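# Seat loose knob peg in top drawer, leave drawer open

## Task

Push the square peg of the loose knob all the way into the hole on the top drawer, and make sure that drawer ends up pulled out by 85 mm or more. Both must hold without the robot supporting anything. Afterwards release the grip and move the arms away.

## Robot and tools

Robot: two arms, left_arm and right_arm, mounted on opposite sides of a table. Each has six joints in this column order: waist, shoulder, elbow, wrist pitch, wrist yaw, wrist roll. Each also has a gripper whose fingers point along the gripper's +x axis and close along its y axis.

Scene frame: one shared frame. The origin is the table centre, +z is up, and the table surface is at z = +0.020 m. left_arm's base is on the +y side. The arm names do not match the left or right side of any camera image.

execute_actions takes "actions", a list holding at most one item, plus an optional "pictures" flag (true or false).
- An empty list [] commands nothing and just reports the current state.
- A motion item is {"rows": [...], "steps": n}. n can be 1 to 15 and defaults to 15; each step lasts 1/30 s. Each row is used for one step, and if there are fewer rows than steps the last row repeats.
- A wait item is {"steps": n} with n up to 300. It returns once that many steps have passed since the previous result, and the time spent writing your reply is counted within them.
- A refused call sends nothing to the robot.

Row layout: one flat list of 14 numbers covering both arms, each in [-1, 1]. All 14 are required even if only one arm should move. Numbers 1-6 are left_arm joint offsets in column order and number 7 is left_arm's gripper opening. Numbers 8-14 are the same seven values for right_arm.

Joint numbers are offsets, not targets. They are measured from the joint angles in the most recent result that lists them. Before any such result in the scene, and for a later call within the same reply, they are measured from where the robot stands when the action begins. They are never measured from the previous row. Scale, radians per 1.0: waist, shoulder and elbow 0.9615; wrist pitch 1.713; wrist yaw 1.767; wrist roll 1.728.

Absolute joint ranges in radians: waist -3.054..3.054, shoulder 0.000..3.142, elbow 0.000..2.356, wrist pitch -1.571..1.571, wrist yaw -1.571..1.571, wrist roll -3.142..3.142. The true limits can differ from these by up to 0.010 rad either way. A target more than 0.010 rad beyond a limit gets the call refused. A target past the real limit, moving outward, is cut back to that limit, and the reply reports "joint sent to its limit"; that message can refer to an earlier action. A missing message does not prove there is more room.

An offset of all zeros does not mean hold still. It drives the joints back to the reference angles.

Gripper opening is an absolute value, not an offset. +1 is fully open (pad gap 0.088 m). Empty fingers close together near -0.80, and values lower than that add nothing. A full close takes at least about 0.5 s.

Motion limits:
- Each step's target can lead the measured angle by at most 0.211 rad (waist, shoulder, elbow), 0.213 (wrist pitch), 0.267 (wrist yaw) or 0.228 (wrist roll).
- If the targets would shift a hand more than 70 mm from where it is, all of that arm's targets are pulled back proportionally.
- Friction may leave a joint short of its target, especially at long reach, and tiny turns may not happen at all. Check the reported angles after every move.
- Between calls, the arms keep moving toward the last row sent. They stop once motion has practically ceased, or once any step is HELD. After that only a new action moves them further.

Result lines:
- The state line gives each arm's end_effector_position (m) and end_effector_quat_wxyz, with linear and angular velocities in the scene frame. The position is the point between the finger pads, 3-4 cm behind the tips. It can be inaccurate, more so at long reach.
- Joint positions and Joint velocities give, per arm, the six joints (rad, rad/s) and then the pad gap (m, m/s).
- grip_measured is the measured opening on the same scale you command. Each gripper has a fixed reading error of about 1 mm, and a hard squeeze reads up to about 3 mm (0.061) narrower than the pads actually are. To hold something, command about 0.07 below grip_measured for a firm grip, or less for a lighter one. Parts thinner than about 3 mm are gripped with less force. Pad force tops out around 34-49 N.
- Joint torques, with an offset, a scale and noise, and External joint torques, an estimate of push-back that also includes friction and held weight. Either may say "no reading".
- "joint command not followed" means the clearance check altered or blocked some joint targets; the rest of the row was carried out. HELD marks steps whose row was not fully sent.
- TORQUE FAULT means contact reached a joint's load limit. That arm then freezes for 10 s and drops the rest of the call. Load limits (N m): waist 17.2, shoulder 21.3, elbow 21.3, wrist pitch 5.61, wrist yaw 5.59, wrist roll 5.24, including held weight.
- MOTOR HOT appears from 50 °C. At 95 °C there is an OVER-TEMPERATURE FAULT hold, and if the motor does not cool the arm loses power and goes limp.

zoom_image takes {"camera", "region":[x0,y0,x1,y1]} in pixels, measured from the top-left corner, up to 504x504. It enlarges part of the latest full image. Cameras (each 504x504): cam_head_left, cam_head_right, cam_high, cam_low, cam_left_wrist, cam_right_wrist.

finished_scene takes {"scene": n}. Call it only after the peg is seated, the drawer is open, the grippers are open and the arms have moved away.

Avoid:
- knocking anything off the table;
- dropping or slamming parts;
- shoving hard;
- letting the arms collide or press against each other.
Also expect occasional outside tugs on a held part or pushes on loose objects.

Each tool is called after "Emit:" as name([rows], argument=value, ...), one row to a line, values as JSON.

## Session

Emit:
execute_actions(actions=[])

Scene clock: 0.00 s of 4500.00 s.
left_arm: end_effector_position=(+0.1676, +0.2107, +0.4408) grip_measured=+1.000 end_effector_quat_wxyz=(+0.703, -0.016, -0.014, -0.711) end_effector_velocity=(+0.004, +0.000, +0.000) end_effector_angular_velocity=(+0.003, +0.008, +0.024) | right_arm: end_effector_position=(-0.0718, -0.1284, +0.4659) grip_measured=+1.000 end_effector_quat_wxyz=(+0.715, +0.022, -0.019, +0.698) end_effector_velocity=(+0.002, -0.002, +0.002) end_effector_angular_velocity=(+0.002, -0.007, -0.010)
Joint positions: left_arm=[-0.004  0.858  0.645  0.256 -0.006 -0.001  0.088] | right_arm=[-0.002  0.844  0.646  0.256 -0.004  0.004  0.088]
Joint velocities: left_arm=[ 0.002 -0.002  0.002 -0.007 -0.022 -0.007  0.   ] | right_arm=[-0.002 -0.007  0.002 -0.007  0.007 -0.007  0.   ]
Joint torques (N m, as the arm reports them, + toward a larger angle): no reading
External joint torques (N m, as the arm's controller estimates them; a push from outside toward a larger angle lowers the number): no reading
Heat: left arm: hottest shoulder 28 °C (+0.0 °C/min); right arm: hottest shoulder 29 °C (+0.0 °C/min).

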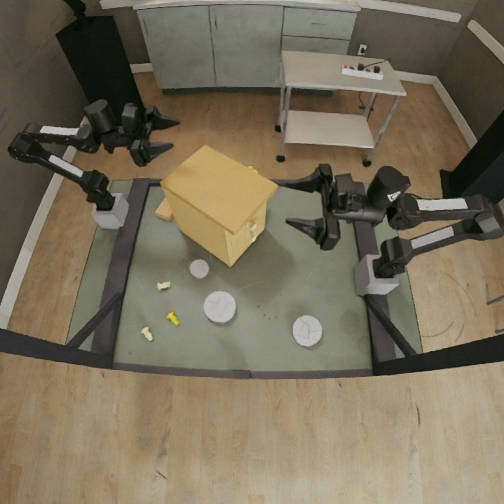

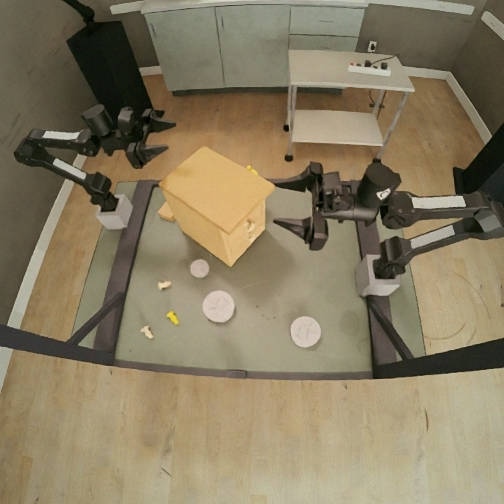

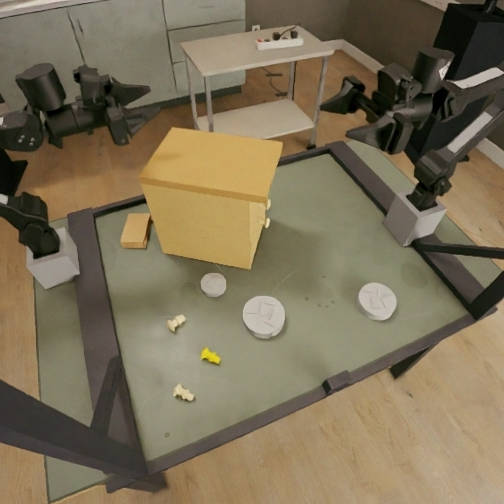

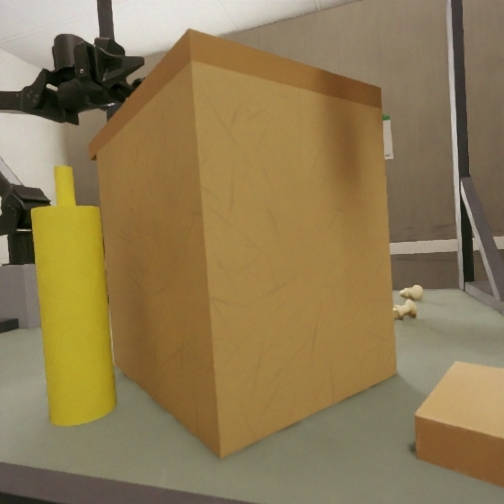

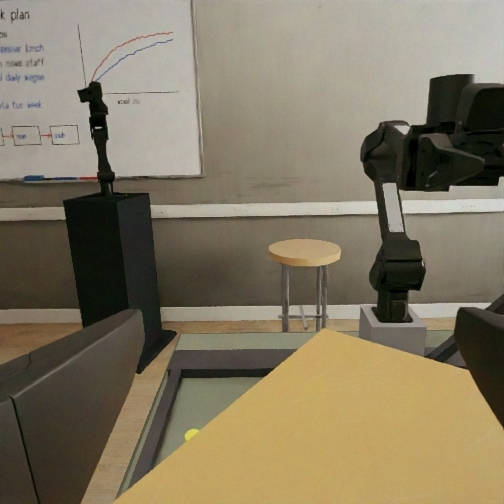

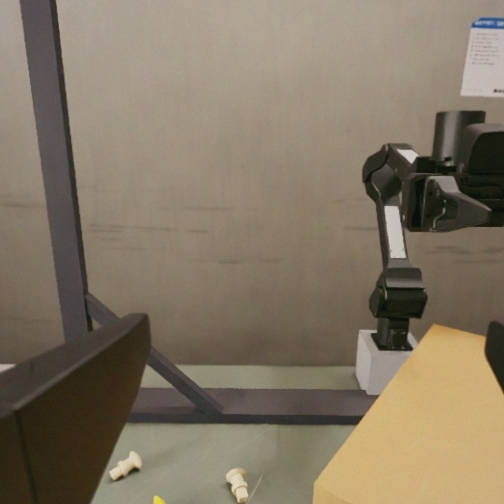

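Emit:
zoom_image(camera="cam_high", region=[140,300,250,410])

Emit:
zoom_image(camera="cam_head_left", region=[125,270,205,350])

Region (140, 300, 250, 410) of cam_high's 504x504 image, scaled by 4.582, with more detail than that image has.

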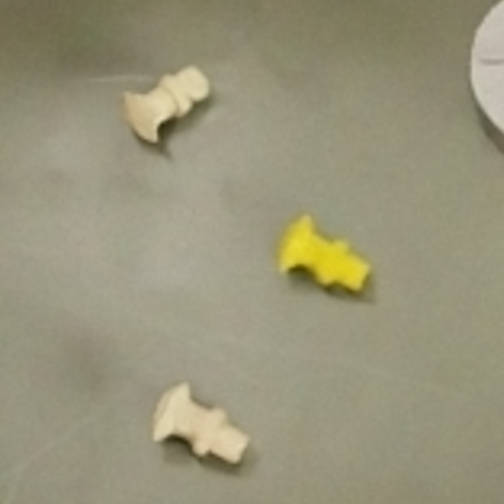

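Region (125, 270, 205, 350) of cam_head_left's 504x504 image, scaled by 6.300, with more detail than that image has.

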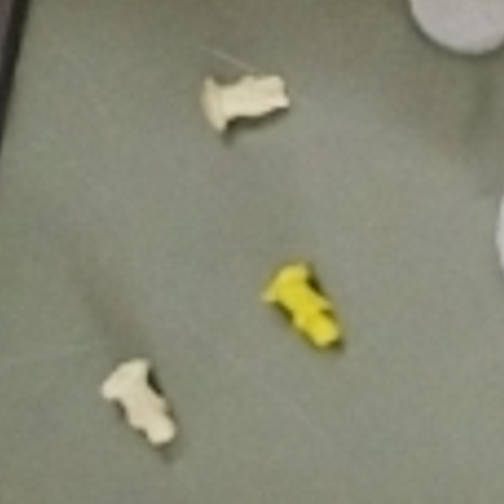

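Emit:
execute_actions([
  {"rows":[[-1,0,0.3,-0.3,0,0,1,0.57,0,-0.55,0.3,0.67,0,1]]},
], pictures=false)

Emit:
execute_actions([
  {"steps":20},
], pictures=false)

Emit:
execute_actions([
  {"rows":[[-0.04,0.95,0.41,-0.34,0,0,1,0,0.73,0,0.39,0,0,1]]},
], pictures=false)

Emit:
execute_actions([
  {"steps":22},
])

Scene clock: 16.27 s of 4500.00 s.
left_arm: end_effector_position=(-0.0510, +0.3239, +0.4609) grip_measured=+1.000 end_effector_quat_wxyz=(+0.363, +0.085, +0.033, -0.927) end_effector_velocity=(-0.344, +0.378, -0.013) end_effector_angular_velocity=(+0.042, -0.038, -1.684) | right_arm: end_effector_position=(-0.0673, -0.1955, +0.3329) grip_measured=+1.000 end_effector_quat_wxyz=(+0.873, +0.023, +0.001, +0.487) end_effector_velocity=(+0.153, -0.102, -0.001) end_effector_angular_velocity=(+0.020, +0.067, -1.225)
Joint positions: left_arm=[-0.821  0.859  0.924 -0.248 -0.011 -0.001  0.088] | right_arm=[0.535 0.847 0.128 0.761 1.063 0.004 0.088]
Joint velocities: left_arm=[-1.692  0.002 -0.002 -0.051 -0.007 -0.007  0.   ] | right_arm=[ 0.042 -0.017 -0.012  0.051  1.267 -0.007  0.   ]
Joint torques (N m, as the arm reports them, + toward a larger angle): left_arm=[-0.05 -1.62  8.09  1.58  0.2   0.03] | right_arm=[ 0.56 -0.97  5.81  1.33  0.    0.02]
External joint torques (N m, as the arm's controller estimates them; a push from outside toward a larger angle lowers the number): left_arm=[-0.24  0.53  1.15 -0.16  0.25  0.03] | right_arm=[ 0.25 -0.03 -0.03  0.04  0.07  0.03]
Heat: left arm: hottest elbow 30 °C (+7.4 °C/min); right arm: hottest elbow 30 °C (+3.7 °C/min).
Steps of this call (steps 1 to 90: nothing new was sent; then 12.77 s passed at rest; steps 91 to 105: all 15 steps of this action). Readings (joint positions):
91: left_arm=[-0.021 0.858 0.668 0.214 -0.018 -0.001] | right_arm=[0.022 0.844 0.620 0.304 0.056 0.004]
92: left_arm=[-0.069 0.862 0.708 0.148 -0.017 -0.001] | right_arm=[0.079 0.840 0.574 0.378 0.136 0.004]
94: left_arm=[-0.177 0.868 0.799 0.048 -0.012 -0.001] | right_arm=[0.200 0.835 0.466 0.487 0.278 0.004]
98: left_arm=[-0.413 0.851 0.917 -0.155 -0.011 -0.001] | right_arm=[0.433 0.845 0.235 0.684 0.570 0.004]
105: the state above

Scene clock: 16.93 s of 4500.00 s.
left_arm: end_effector_position=(-0.0777, +0.3582, +0.4597) grip_measured=+1.000 end_effector_quat_wxyz=(+0.294, +0.090, +0.028, -0.951) end_effector_velocity=(-0.000, +0.002, -0.002) end_effector_angular_velocity=(+0.011, -0.001, -0.008) | right_arm: end_effector_position=(-0.0550, -0.2055, +0.3313) grip_measured=+1.000 end_effector_quat_wxyz=(+0.898, +0.023, +0.002, +0.440) end_effector_velocity=(-0.002, +0.001, -0.000) end_effector_angular_velocity=(-0.006, -0.008, +0.019)
Joint positions: left_arm=[-0.962  0.859  0.924 -0.255 -0.005 -0.001  0.088] | right_arm=[0.543 0.847 0.123 0.766 1.177 0.004 0.088]
Joint velocities: left_arm=[-0.002 -0.002 -0.002 -0.007  0.007 -0.007  0.   ] | right_arm=[-0.002 -0.007 -0.002 -0.007 -0.022 -0.007  0.   ]
Joint torques (N m, as the arm reports them, + toward a larger angle): left_arm=[-0.34 -1.74  8.2   1.6  -0.05 -0.02] | right_arm=[ 0.33 -0.97  5.9   1.33  0.1   0.02]
External joint torques (N m, as the arm's controller estimates them; a push from outside toward a larger angle lowers the number): left_arm=[-0.34  0.25  1.33 -0.17 -0.05 -0.03] | right_arm=[0.32 0.07 0.09 0.08 0.14 0.01]
Heat: left arm: hottest elbow 30 °C (+7.1 °C/min); right arm: hottest elbow 30 °C (+3.5 °C/min).
Steps of this call (steps 1 to 20: the robot went on to your last target). Readings (joint positions):
1: left_arm=[-0.871 0.859 0.924 -0.249 -0.006 -0.001] | right_arm=[0.536 0.847 0.128 0.762 1.099 0.004]
2: left_arm=[-0.906 0.859 0.924 -0.251 -0.005 -0.001] | right_arm=[0.538 0.847 0.127 0.763 1.123 0.004]
4: left_arm=[-0.941 0.859 0.924 -0.254 -0.005 -0.001] | right_arm=[0.540 0.847 0.125 0.764 1.151 0.004]
8: left_arm=[-0.957 0.859 0.924 -0.255 -0.005 -0.001] | right_arm=[0.542 0.847 0.124 0.765 1.171 0.004]
20: the state above

Scene clock: 17.43 s of 4500.00 s.
left_arm: end_effector_position=(-0.1475, +0.3267, +0.2707) grip_measured=+1.000 end_effector_quat_wxyz=(+0.235, +0.518, +0.148, -0.809) end_effector_velocity=(-0.048, -0.033, -0.572) end_effector_angular_velocity=(+0.877, -1.430, +0.013) | right_arm: end_effector_position=(-0.0746, -0.1707, +0.2789) grip_measured=+1.000 end_effector_quat_wxyz=(+0.898, +0.007, +0.001, +0.439) end_effector_velocity=(-0.004, +0.006, -0.013) end_effector_angular_velocity=(+0.015, +0.005, +0.020)
Joint positions: left_arm=[-0.996  1.629  1.31  -0.82  -0.005 -0.001  0.088] | right_arm=[0.542 1.528 0.124 1.413 1.178 0.004 0.088]
Joint velocities: left_arm=[-0.002  1.6    0.032 -0.11  -0.022 -0.007  0.   ] | right_arm=[-0.002  0.173 -0.002  0.198 -0.022 -0.007  0.   ]
Joint torques (N m, as the arm reports them, + toward a larger angle): left_arm=[-0.58 -5.07  7.28  0.78  0.05 -0.01] | right_arm=[ 0.04 -2.14  3.77  1.33 -0.02  0.03]
External joint torques (N m, as the arm's controller estimates them; a push from outside toward a larger angle lowers the number): left_arm=[-0.59  2.18  1.03 -0.13  0.07 -0.01] | right_arm=[ 0.04  1.01  0.36  0.03 -0.02  0.02]
Heat: left arm: hottest elbow 30 °C (+6.9 °C/min); right arm: hottest elbow 30 °C (+3.4 °C/min).
Steps of this call (steps 1 to 15: all 15 steps of this action). Readings (joint positions):
1: left_arm=[-0.965 0.885 0.954 -0.307 -0.005 -0.001] | right_arm=[0.543 0.875 0.122 0.811 1.180 0.004]
2: left_arm=[-0.974 0.929 1.013 -0.371 -0.005 -0.001] | right_arm=[0.542 0.930 0.123 0.880 1.183 0.004]
4: left_arm=[-0.989 1.045 1.139 -0.474 -0.005 -0.001] | right_arm=[0.542 1.050 0.126 0.990 1.178 0.004]
8: left_arm=[-0.996 1.258 1.291 -0.691 -0.005 -0.001] | right_arm=[0.542 1.284 0.125 1.225 1.178 0.004]
15: the state above

Scene clock: 18.17 s of 4500.00 s.
left_arm: end_effector_position=(-0.1480, +0.3266, +0.2204) grip_measured=+1.000 end_effector_quat_wxyz=(+0.223, +0.579, +0.165, -0.767) end_effector_velocity=(+0.002, +0.001, -0.000) end_effector_angular_velocity=(+0.012, -0.001, +0.007) | right_arm: end_effector_position=(-0.0749, -0.1702, +0.2773) grip_measured=+1.000 end_effector_quat_wxyz=(+0.898, +0.006, +0.001, +0.439) end_effector_velocity=(-0.001, +0.000, -0.003) end_effector_angular_velocity=(-0.024, -0.017, +0.010)
Joint positions: left_arm=[-0.997  1.769  1.314 -0.837 -0.005 -0.001  0.088] | right_arm=[0.542 1.544 0.124 1.429 1.178 0.004 0.088]
Joint velocities: left_arm=[ 0.002 -0.002 -0.002 -0.007  0.007 -0.007  0.   ] | right_arm=[ 0.002 -0.002 -0.002 -0.022 -0.007 -0.007  0.   ]
Joint torques (N m, as the arm reports them, + toward a larger angle): left_arm=[-0.24 -6.16  6.67  0.81  0.04  0.  ] | right_arm=[ 0.03 -2.06  3.63  1.35 -0.02  0.03]
External joint torques (N m, as the arm's controller estimates them; a push from outside toward a larger angle lowers the number): left_arm=[-0.28  1.35  0.66  0.03  0.05 -0.01] | right_arm=[ 0.01  1.    0.39  0.1  -0.01  0.02]
Heat: left arm: hottest elbow 30 °C (+6.6 °C/min); right arm: hottest elbow 30 °C (+3.3 °C/min).
Steps of this call (steps 1 to 22: the robot went on to your last target). Readings (joint positions):
1: left_arm=[-0.997 1.676 1.310 -0.822 -0.005 -0.001] | right_arm=[0.542 1.533 0.124 1.418 1.178 0.004]
2: left_arm=[-0.997 1.714 1.310 -0.828 -0.005 -0.001] | right_arm=[0.542 1.536 0.124 1.421 1.178 0.004]
4: left_arm=[-0.997 1.760 1.308 -0.837 -0.005 -0.001] | right_arm=[0.542 1.541 0.124 1.426 1.178 0.004]
8: left_arm=[-0.997 1.769 1.312 -0.837 -0.005 -0.001] | right_arm=[0.542 1.544 0.124 1.429 1.178 0.004]
22: the state above

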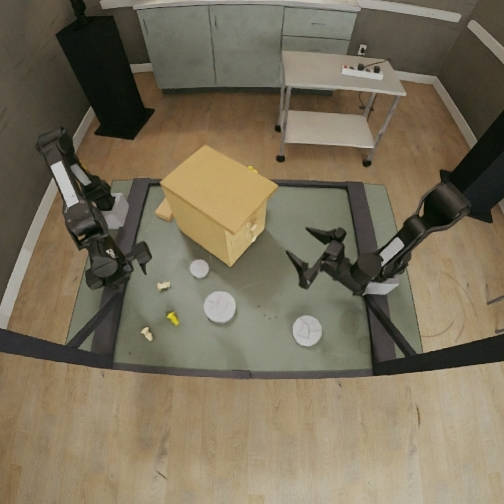

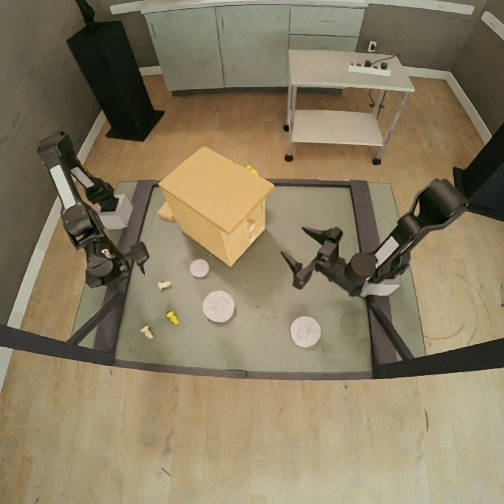

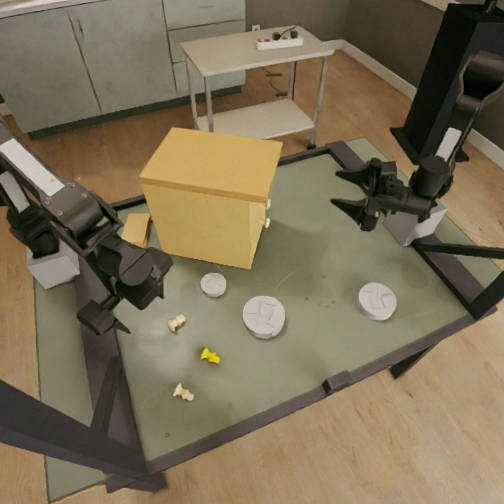

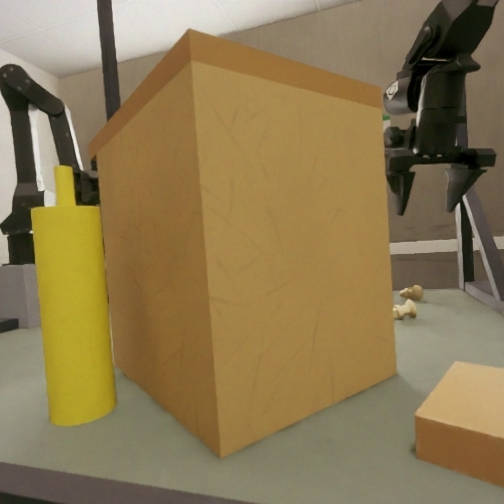

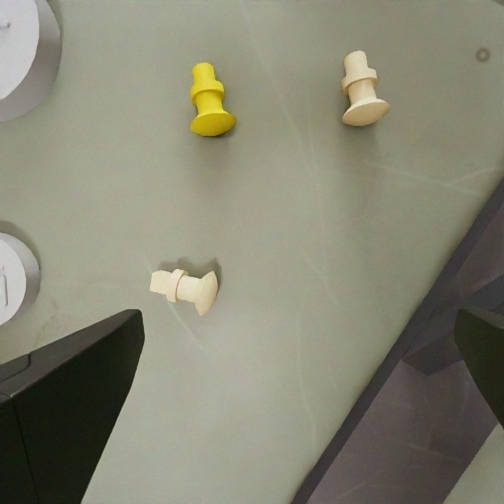

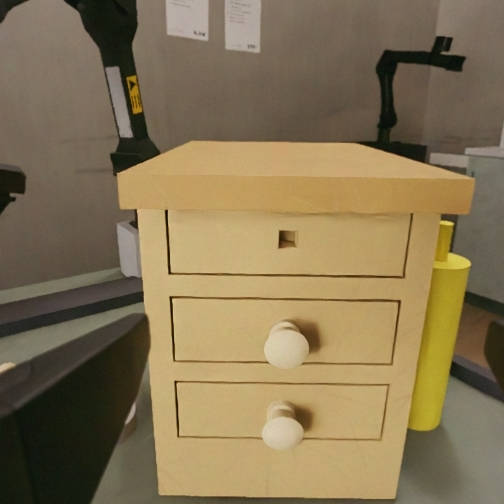

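Emit:
zoom_image(camera="cam_left_wrist", region=[130,40,410,320])

Emit:
zoom_image(camera="cam_right_wrist", region=[210,200,390,380])

Region (130, 40, 410, 320) of cam_left_wrist's 504x504 image, scaled by 1.800, with more detail than that image has.

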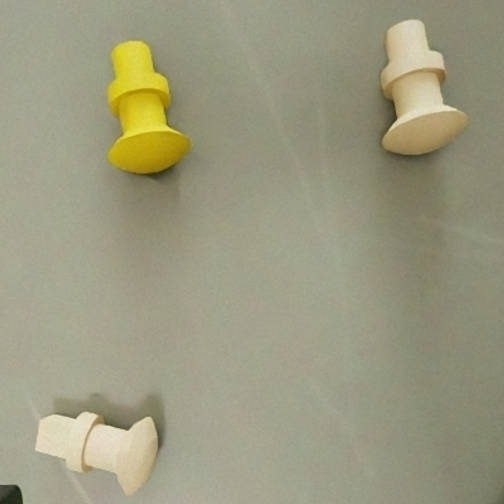

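Region (210, 200, 390, 380) of cam_right_wrist's 504x504 image, scaled by 2.800, with more detail than that image has.

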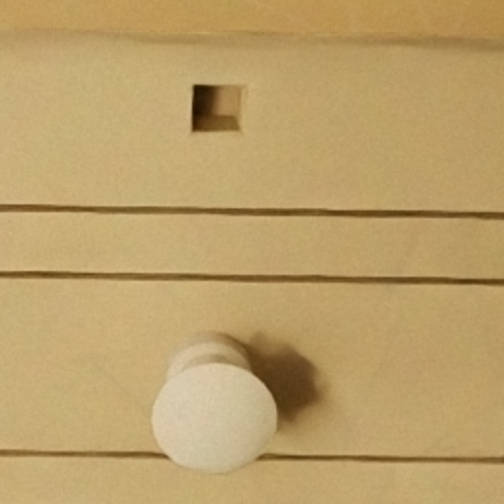

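Emit:
execute_actions([
  {"rows":[[0.215,0.38,0.09,0.005,0,-0.69,0,0,0,0,0,0,0,1]]},
], pictures=false)

Emit:
execute_actions([
  {"steps":15},
])

Scene clock: 49.50 s of 4500.00 s.
left_arm: end_effector_position=(-0.1027, +0.2616, +0.1098) grip_measured=+0.008 end_effector_quat_wxyz=(+0.514, +0.486, +0.511, -0.488) end_effector_velocity=(-0.028, -0.022, +0.023) end_effector_angular_velocity=(-0.082, +0.082, +1.841) | right_arm: end_effector_position=(-0.0749, -0.1702, +0.2773) grip_measured=+1.000 end_effector_quat_wxyz=(+0.898, +0.006, +0.001, +0.439) end_effector_velocity=(+0.000, +0.000, -0.003) end_effector_angular_velocity=(-0.024, -0.017, +0.005)
Joint positions: left_arm=[-0.788  2.133  1.395 -0.83  -0.003 -0.853  0.039] | right_arm=[0.542 1.544 0.124 1.429 1.178 0.004 0.088]
Joint velocities: left_arm=[-0.012 -0.002  0.1    0.007 -0.007 -1.853 -0.003] | right_arm=[-0.002 -0.002 -0.002 -0.022 -0.007 -0.007  0.   ]
Joint torques (N m, as the arm reports them, + toward a larger angle): left_arm=[-0.27 -7.52  4.88  0.49 -0.13 -0.12] | right_arm=[ 0.   -2.54  3.71  1.06  0.    0.02]
External joint torques (N m, as the arm's controller estimates them; a push from outside toward a larger angle lowers the number): left_arm=[-0.36  1.61 -0.1   0.15 -0.08 -0.12] | right_arm=[-0.01  0.53  0.44 -0.19  0.01  0.02]
Heat: left arm: hottest shoulder 32 °C (+4.8 °C/min); right arm: hottest wrist pitch 31 °C (+2.4 °C/min).
Steps of this call (steps 1 to 15: the robot went on to your last target; steps 16 to 90: nothing new was sent; then 27.83 s passed at rest; steps 91 to 105: all 15 steps of this action). Readings (joint positions):
91: left_arm=[-0.989 1.787 1.322 -0.843 0.000 -0.032] | right_arm=[0.542 1.544 0.124 1.429 1.178 0.004]
92: left_arm=[-0.965 1.813 1.342 -0.840 0.003 -0.080] | right_arm=[0.542 1.544 0.124 1.429 1.178 0.004]
94: left_arm=[-0.897 1.889 1.378 -0.824 0.002 -0.177] | right_arm=[0.542 1.544 0.124 1.429 1.178 0.004]
98: left_arm=[-0.800 2.058 1.394 -0.824 -0.003 -0.411] | right_arm=[0.542 1.544 0.124 1.429 1.178 0.004]
105: the state above

Scene clock: 50.00 s of 4500.00 s.
left_arm: end_effector_position=(-0.1035, +0.2611, +0.1103) grip_measured=+0.003 end_effector_quat_wxyz=(+0.587, +0.392, +0.586, -0.397) end_effector_velocity=(-0.001, +0.002, -0.001) end_effector_angular_velocity=(-0.007, -0.003, +0.029) | right_arm: end_effector_position=(-0.0749, -0.1702, +0.2773) grip_measured=+1.000 end_effector_quat_wxyz=(+0.898, +0.006, +0.001, +0.439) end_effector_velocity=(+0.000, +0.000, -0.001) end_effector_angular_velocity=(-0.002, +0.002, +0.005)
Joint positions: left_arm=[-0.788  2.133  1.398 -0.829 -0.003 -1.189  0.039] | right_arm=[0.542 1.544 0.124 1.429 1.178 0.004 0.088]
Joint velocities: left_arm=[-0.007 -0.002 -0.007  0.007 -0.007 -0.037 -0.   ] | right_arm=[-0.002 -0.002 -0.002 -0.007 -0.007  0.007  0.   ]
Joint torques (N m, as the arm reports them, + toward a larger angle): left_arm=[-0.1  -7.43  5.28  0.48 -0.14 -0.15] | right_arm=[ 0.   -2.54  3.71  1.06  0.    0.02]
External joint torques (N m, as the arm's controller estimates them; a push from outside toward a larger angle lowers the number): left_arm=[ 0.    1.59  0.25  0.18 -0.09 -0.15] | right_arm=[ 0.02  0.55  0.45 -0.2   0.    0.01]
Heat: left arm: hottest shoulder 32 °C (+4.8 °C/min); right arm: hottest wrist pitch 31 °C (+2.4 °C/min).
Steps of this call (steps 1 to 15: the robot went on to your last target). Readings (joint positions):
1: left_arm=[-0.788 2.133 1.398 -0.829 -0.003 -0.916] | right_arm=[0.542 1.544 0.124 1.429 1.178 0.004]
2: left_arm=[-0.788 2.133 1.398 -0.829 -0.003 -0.980] | right_arm=[0.542 1.544 0.124 1.429 1.178 0.004]
4: left_arm=[-0.788 2.133 1.398 -0.829 -0.003 -1.087] | right_arm=[0.542 1.544 0.124 1.429 1.178 0.004]
8: left_arm=[-0.788 2.133 1.398 -0.829 -0.003 -1.167] | right_arm=[0.542 1.544 0.124 1.429 1.178 0.004]
15: the state above

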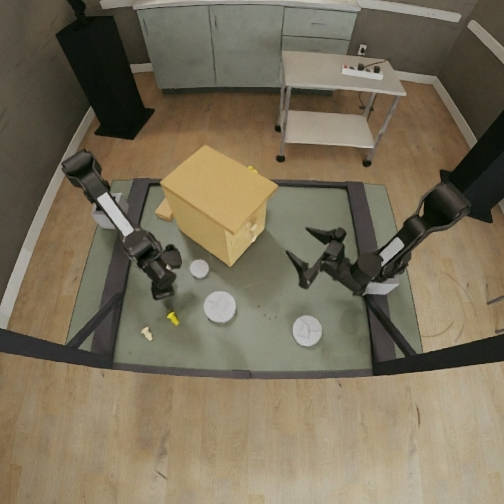

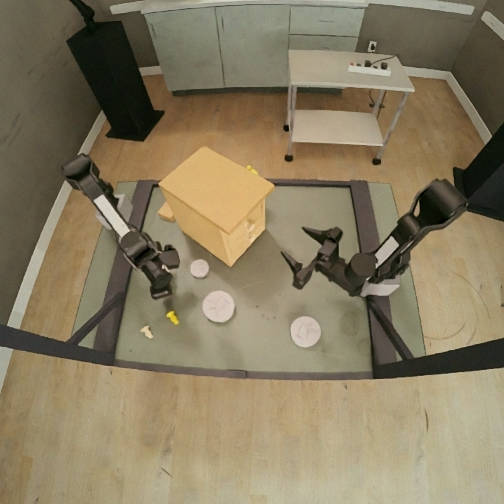

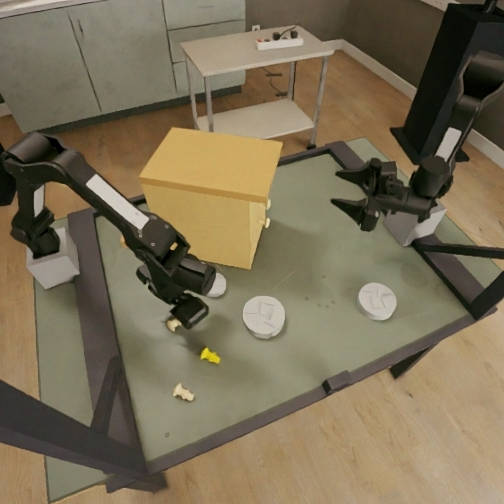

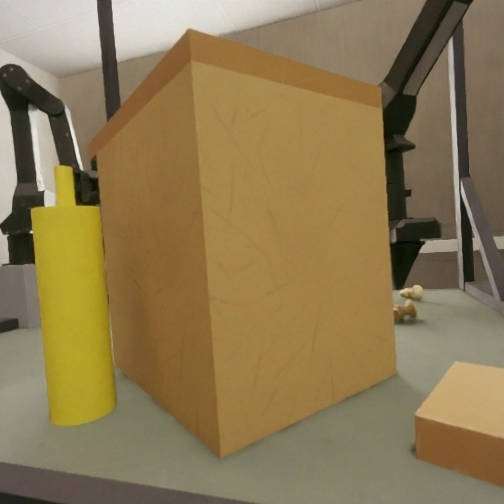

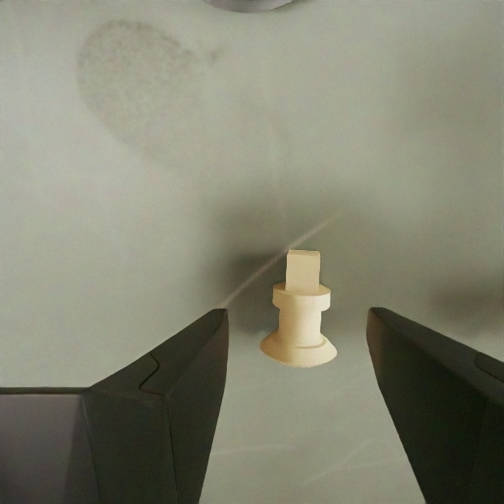

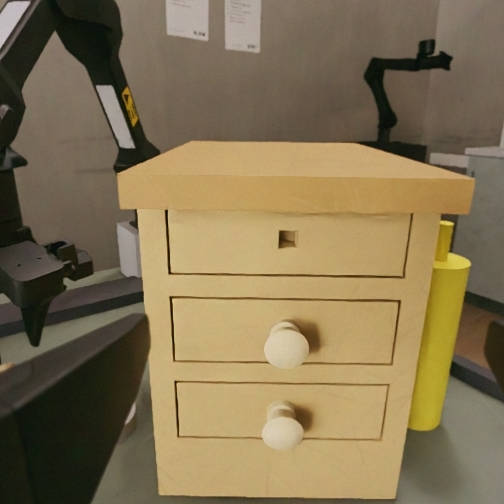

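Emit:
execute_actions([
  {"rows":[[-0.015,0.098,-0.031,0.07,0,0.03,0,0,0,0,0,0,0,1]]},
])

Scene clock: 55.33 s of 4500.00 s.
left_arm: end_effector_position=(-0.1096, +0.2617, +0.0723) grip_measured=+0.003 end_effector_quat_wxyz=(+0.575, +0.409, +0.574, -0.415) end_effector_velocity=(+0.002, +0.001, +0.000) end_effector_angular_velocity=(-0.000, -0.010, +0.005) | right_arm: end_effector_position=(-0.0749, -0.1702, +0.2773) grip_measured=+1.000 end_effector_quat_wxyz=(+0.898, +0.006, +0.001, +0.439) end_effector_velocity=(-0.001, +0.000, +0.001) end_effector_angular_velocity=(-0.007, -0.014, +0.010)
Joint positions: left_arm=[-0.801  2.221  1.369 -0.712 -0.003 -1.141  0.039] | right_arm=[0.542 1.544 0.124 1.429 1.178 0.004 0.088]
Joint velocities: left_arm=[-0.002 -0.002 -0.002 -0.007 -0.007 -0.007 -0.   ] | right_arm=[ 0.002 -0.002 -0.002  0.007 -0.007 -0.022  0.   ]
Joint torques (N m, as the arm reports them, + toward a larger angle): left_arm=[-0.14 -7.21  4.41  0.54 -0.07  0.06] | right_arm=[ 0.   -2.54  3.71  1.06  0.01  0.02]
External joint torques (N m, as the arm's controller estimates them; a push from outside toward a larger angle lowers the number): left_arm=[-0.19  2.02 -0.25  0.25 -0.01  0.06] | right_arm=[-0.01  0.55  0.43 -0.21  0.01  0.01]
Heat: left arm: hottest shoulder 33 °C (+5.4 °C/min); right arm: hottest wrist pitch 31 °C (+2.2 °C/min).
Steps of this call (steps 1 to 15: the robot went on to your last target; steps 16 to 90: nothing new was sent; then 1.83 s passed at rest; steps 91 to 105: all 15 steps of this action). Readings (joint positions):
91: left_arm=[-0.789 2.142 1.395 -0.815 -0.003 -1.184] | right_arm=[0.542 1.544 0.124 1.429 1.178 0.004]
92: left_arm=[-0.790 2.152 1.392 -0.778 -0.003 -1.171] | right_arm=[0.542 1.544 0.124 1.429 1.178 0.004]
94: left_arm=[-0.795 2.183 1.390 -0.736 -0.003 -1.154] | right_arm=[0.542 1.544 0.124 1.429 1.178 0.004]
98: left_arm=[-0.801 2.219 1.370 -0.722 -0.003 -1.144] | right_arm=[0.542 1.544 0.124 1.429 1.178 0.004]
105: the state above

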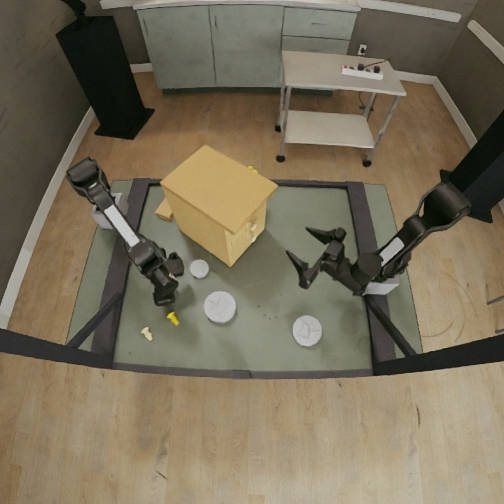

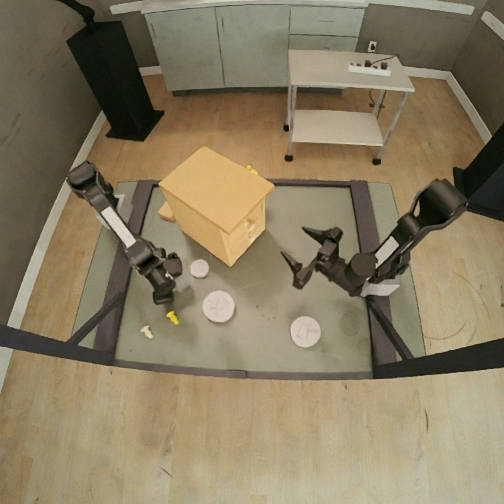

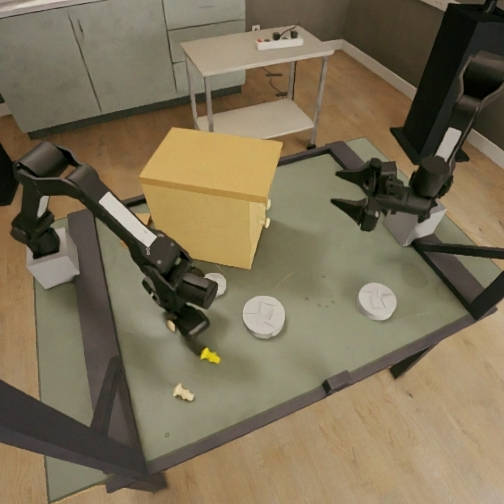

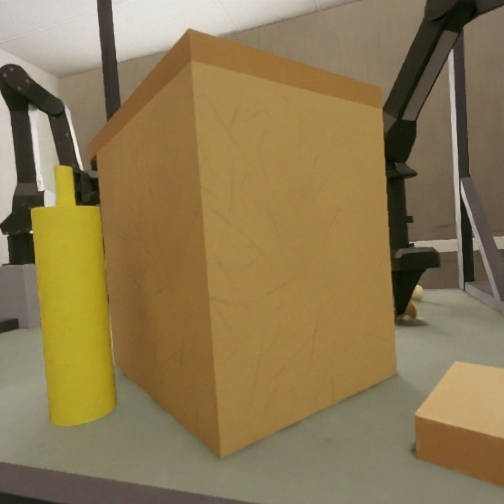

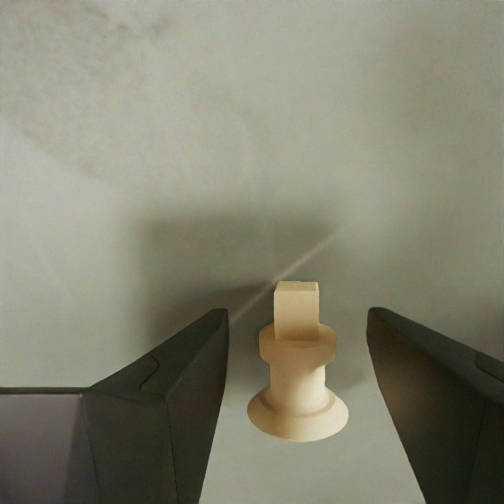

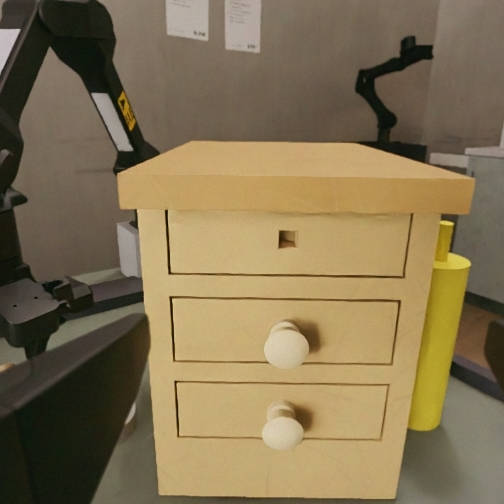

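Emit:
execute_actions([
  {"rows":[[0.015,0.026,0,0.013,0,0,-0.2,0,0,0,0,0,0,1]]},
], pictures=false)

Emit:
execute_actions([
  {"rows":[[0,0,0,0,0,0,-0.7,0,0,0,0,0,0,1]]},
])

Scene clock: 60.87 s of 4500.00 s.
left_arm: end_effector_position=(-0.1080, +0.2567, +0.0680) grip_measured=-0.196 end_effector_quat_wxyz=(+0.577, +0.404, +0.577, -0.414) end_effector_velocity=(+0.002, +0.008, -0.001) end_effector_angular_velocity=(+0.024, -0.014, -0.000) | right_arm: end_effector_position=(-0.0749, -0.1702, +0.2773) grip_measured=+1.000 end_effector_quat_wxyz=(+0.898, +0.006, +0.001, +0.439) end_effector_velocity=(+0.001, -0.001, -0.002) end_effector_angular_velocity=(-0.015, -0.012, +0.005)
Joint positions: left_arm=[-0.788  2.233  1.369 -0.692 -0.003 -1.14   0.029] | right_arm=[0.542 1.544 0.124 1.429 1.178 0.004 0.088]
Joint velocities: left_arm=[-0.007 -0.002 -0.007 -0.022  0.007 -0.007 -0.   ] | right_arm=[-0.002 -0.002 -0.007 -0.007 -0.007 -0.007  0.   ]
Joint torques (N m, as the arm reports them, + toward a larger angle): left_arm=[ 0.16 -6.63  4.58  0.61 -0.04 -0.02] | right_arm=[ 0.01 -2.54  3.71  1.06  0.    0.02]
External joint torques (N m, as the arm's controller estimates them; a push from outside toward a larger angle lowers the number): left_arm=[ 0.23  2.6  -0.06  0.31  0.01 -0.02] | right_arm=[ 0.02  0.52  0.47 -0.19  0.01  0.01]
Heat: left arm: hottest shoulder 34 °C (+6.0 °C/min); right arm: hottest wrist pitch 30 °C (+1.0 °C/min).
Steps of this call (steps 1 to 15: the robot went on to your last target; steps 16 to 90: nothing new was sent; then 2.03 s passed at rest; steps 91 to 105: all 15 steps of this action). Readings (joint positions):
91: left_arm=[-0.800 2.222 1.369 -0.710 -0.003 -1.140] | right_arm=[0.542 1.544 0.124 1.429 1.178 0.004]
92: left_arm=[-0.799 2.223 1.369 -0.704 -0.003 -1.140] | right_arm=[0.542 1.544 0.124 1.429 1.178 0.004]
94: left_arm=[-0.794 2.227 1.369 -0.696 -0.003 -1.140] | right_arm=[0.542 1.544 0.124 1.429 1.178 0.004]
98: left_arm=[-0.789 2.232 1.369 -0.694 -0.003 -1.140] | right_arm=[0.542 1.544 0.124 1.429 1.178 0.004]
105: the state above

Scene clock: 61.37 s of 4500.00 s.
left_arm: end_effector_position=(-0.1080, +0.2567, +0.0680) grip_measured=-0.635 end_effector_quat_wxyz=(+0.577, +0.404, +0.577, -0.414) end_effector_velocity=(+0.002, -0.001, +0.001) end_effector_angular_velocity=(-0.014, -0.017, +0.005) | right_arm: end_effector_position=(-0.0749, -0.1702, +0.2773) grip_measured=+1.000 end_effector_quat_wxyz=(+0.898, +0.006, +0.001, +0.439) end_effector_velocity=(-0.002, +0.001, +0.002) end_effector_angular_velocity=(-0.003, -0.011, +0.019)
Joint positions: left_arm=[-0.788  2.233  1.369 -0.692 -0.003 -1.14   0.008] | right_arm=[0.542 1.544 0.124 1.429 1.178 0.004 0.088]
Joint velocities: left_arm=[-0.002 -0.002  0.002 -0.007 -0.022 -0.007 -0.   ] | right_arm=[-0.002 -0.007 -0.002  0.007 -0.022 -0.022  0.   ]
Joint torques (N m, as the arm reports them, + toward a larger angle): left_arm=[ 0.04 -7.84  4.78  0.41 -0.02  0.01] | right_arm=[ 0.01 -2.54  3.71  1.06  0.01  0.02]
External joint torques (N m, as the arm's controller estimates them; a push from outside toward a larger angle lowers the number): left_arm=[0.04 1.51 0.02 0.08 0.04 0.01] | right_arm=[-0.01  0.55  0.42 -0.2   0.02  0.01]
Heat: left arm: hottest shoulder 34 °C (+6.1 °C/min); right arm: hottest wrist pitch 30 °C (+1.0 °C/min).
Steps of this call (steps 1 to 15: all 15 steps of this action). Readings (joint positions):
1: left_arm=[-0.788 2.233 1.369 -0.692 -0.003 -1.140] | right_arm=[0.542 1.544 0.124 1.429 1.178 0.004]
2: left_arm=[-0.788 2.233 1.369 -0.692 -0.003 -1.140] | right_arm=[0.542 1.544 0.124 1.429 1.178 0.004]
4: left_arm=[-0.788 2.233 1.369 -0.692 -0.003 -1.140] | right_arm=[0.542 1.544 0.124 1.429 1.178 0.004]
8: left_arm=[-0.788 2.233 1.369 -0.692 -0.003 -1.140] | right_arm=[0.542 1.544 0.124 1.429 1.178 0.004]
15: the state above

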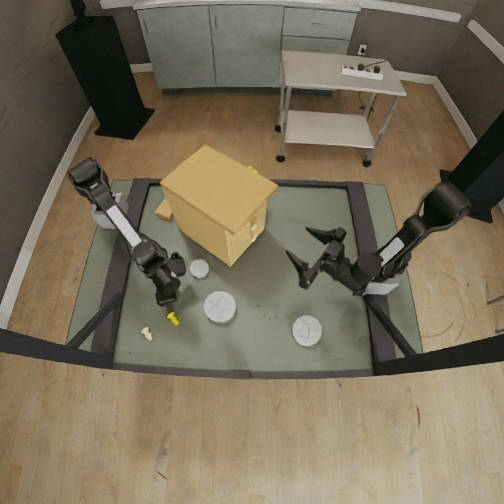

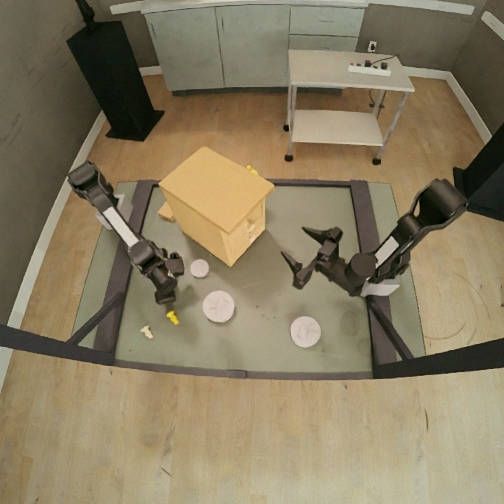

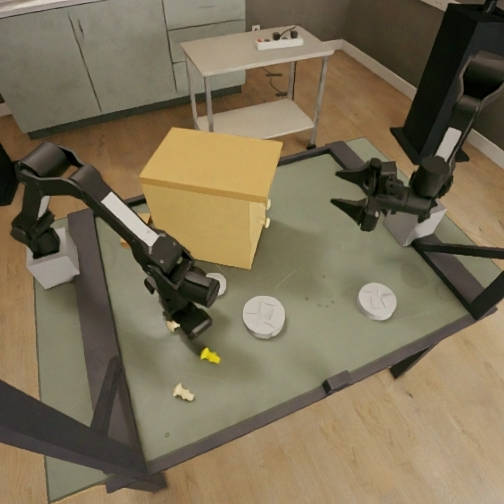

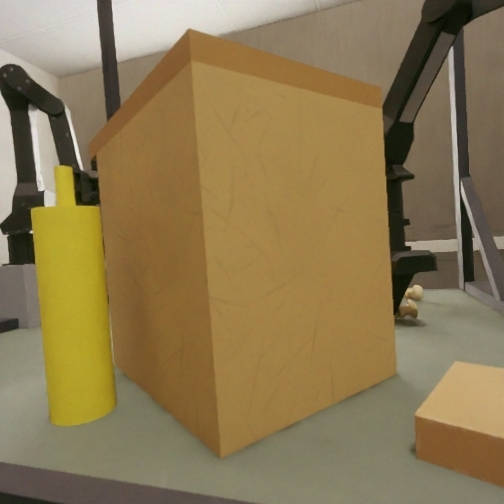

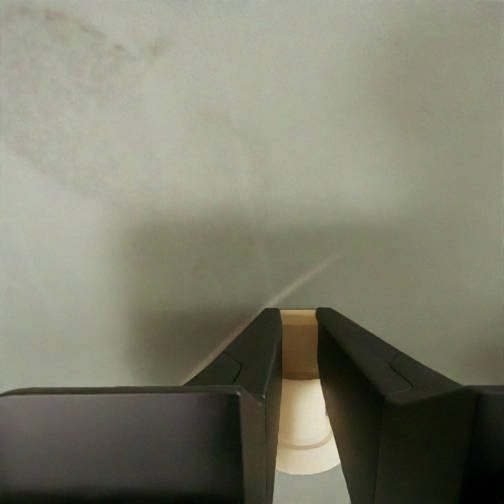

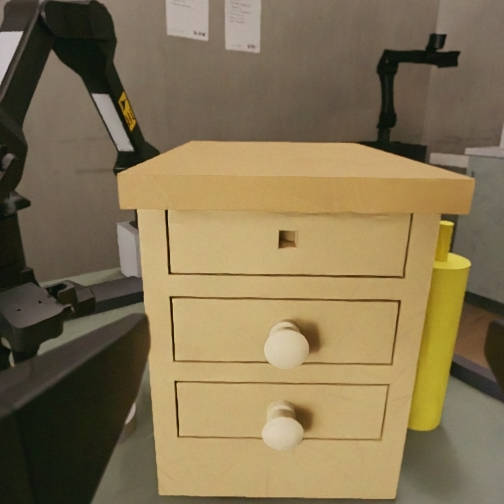

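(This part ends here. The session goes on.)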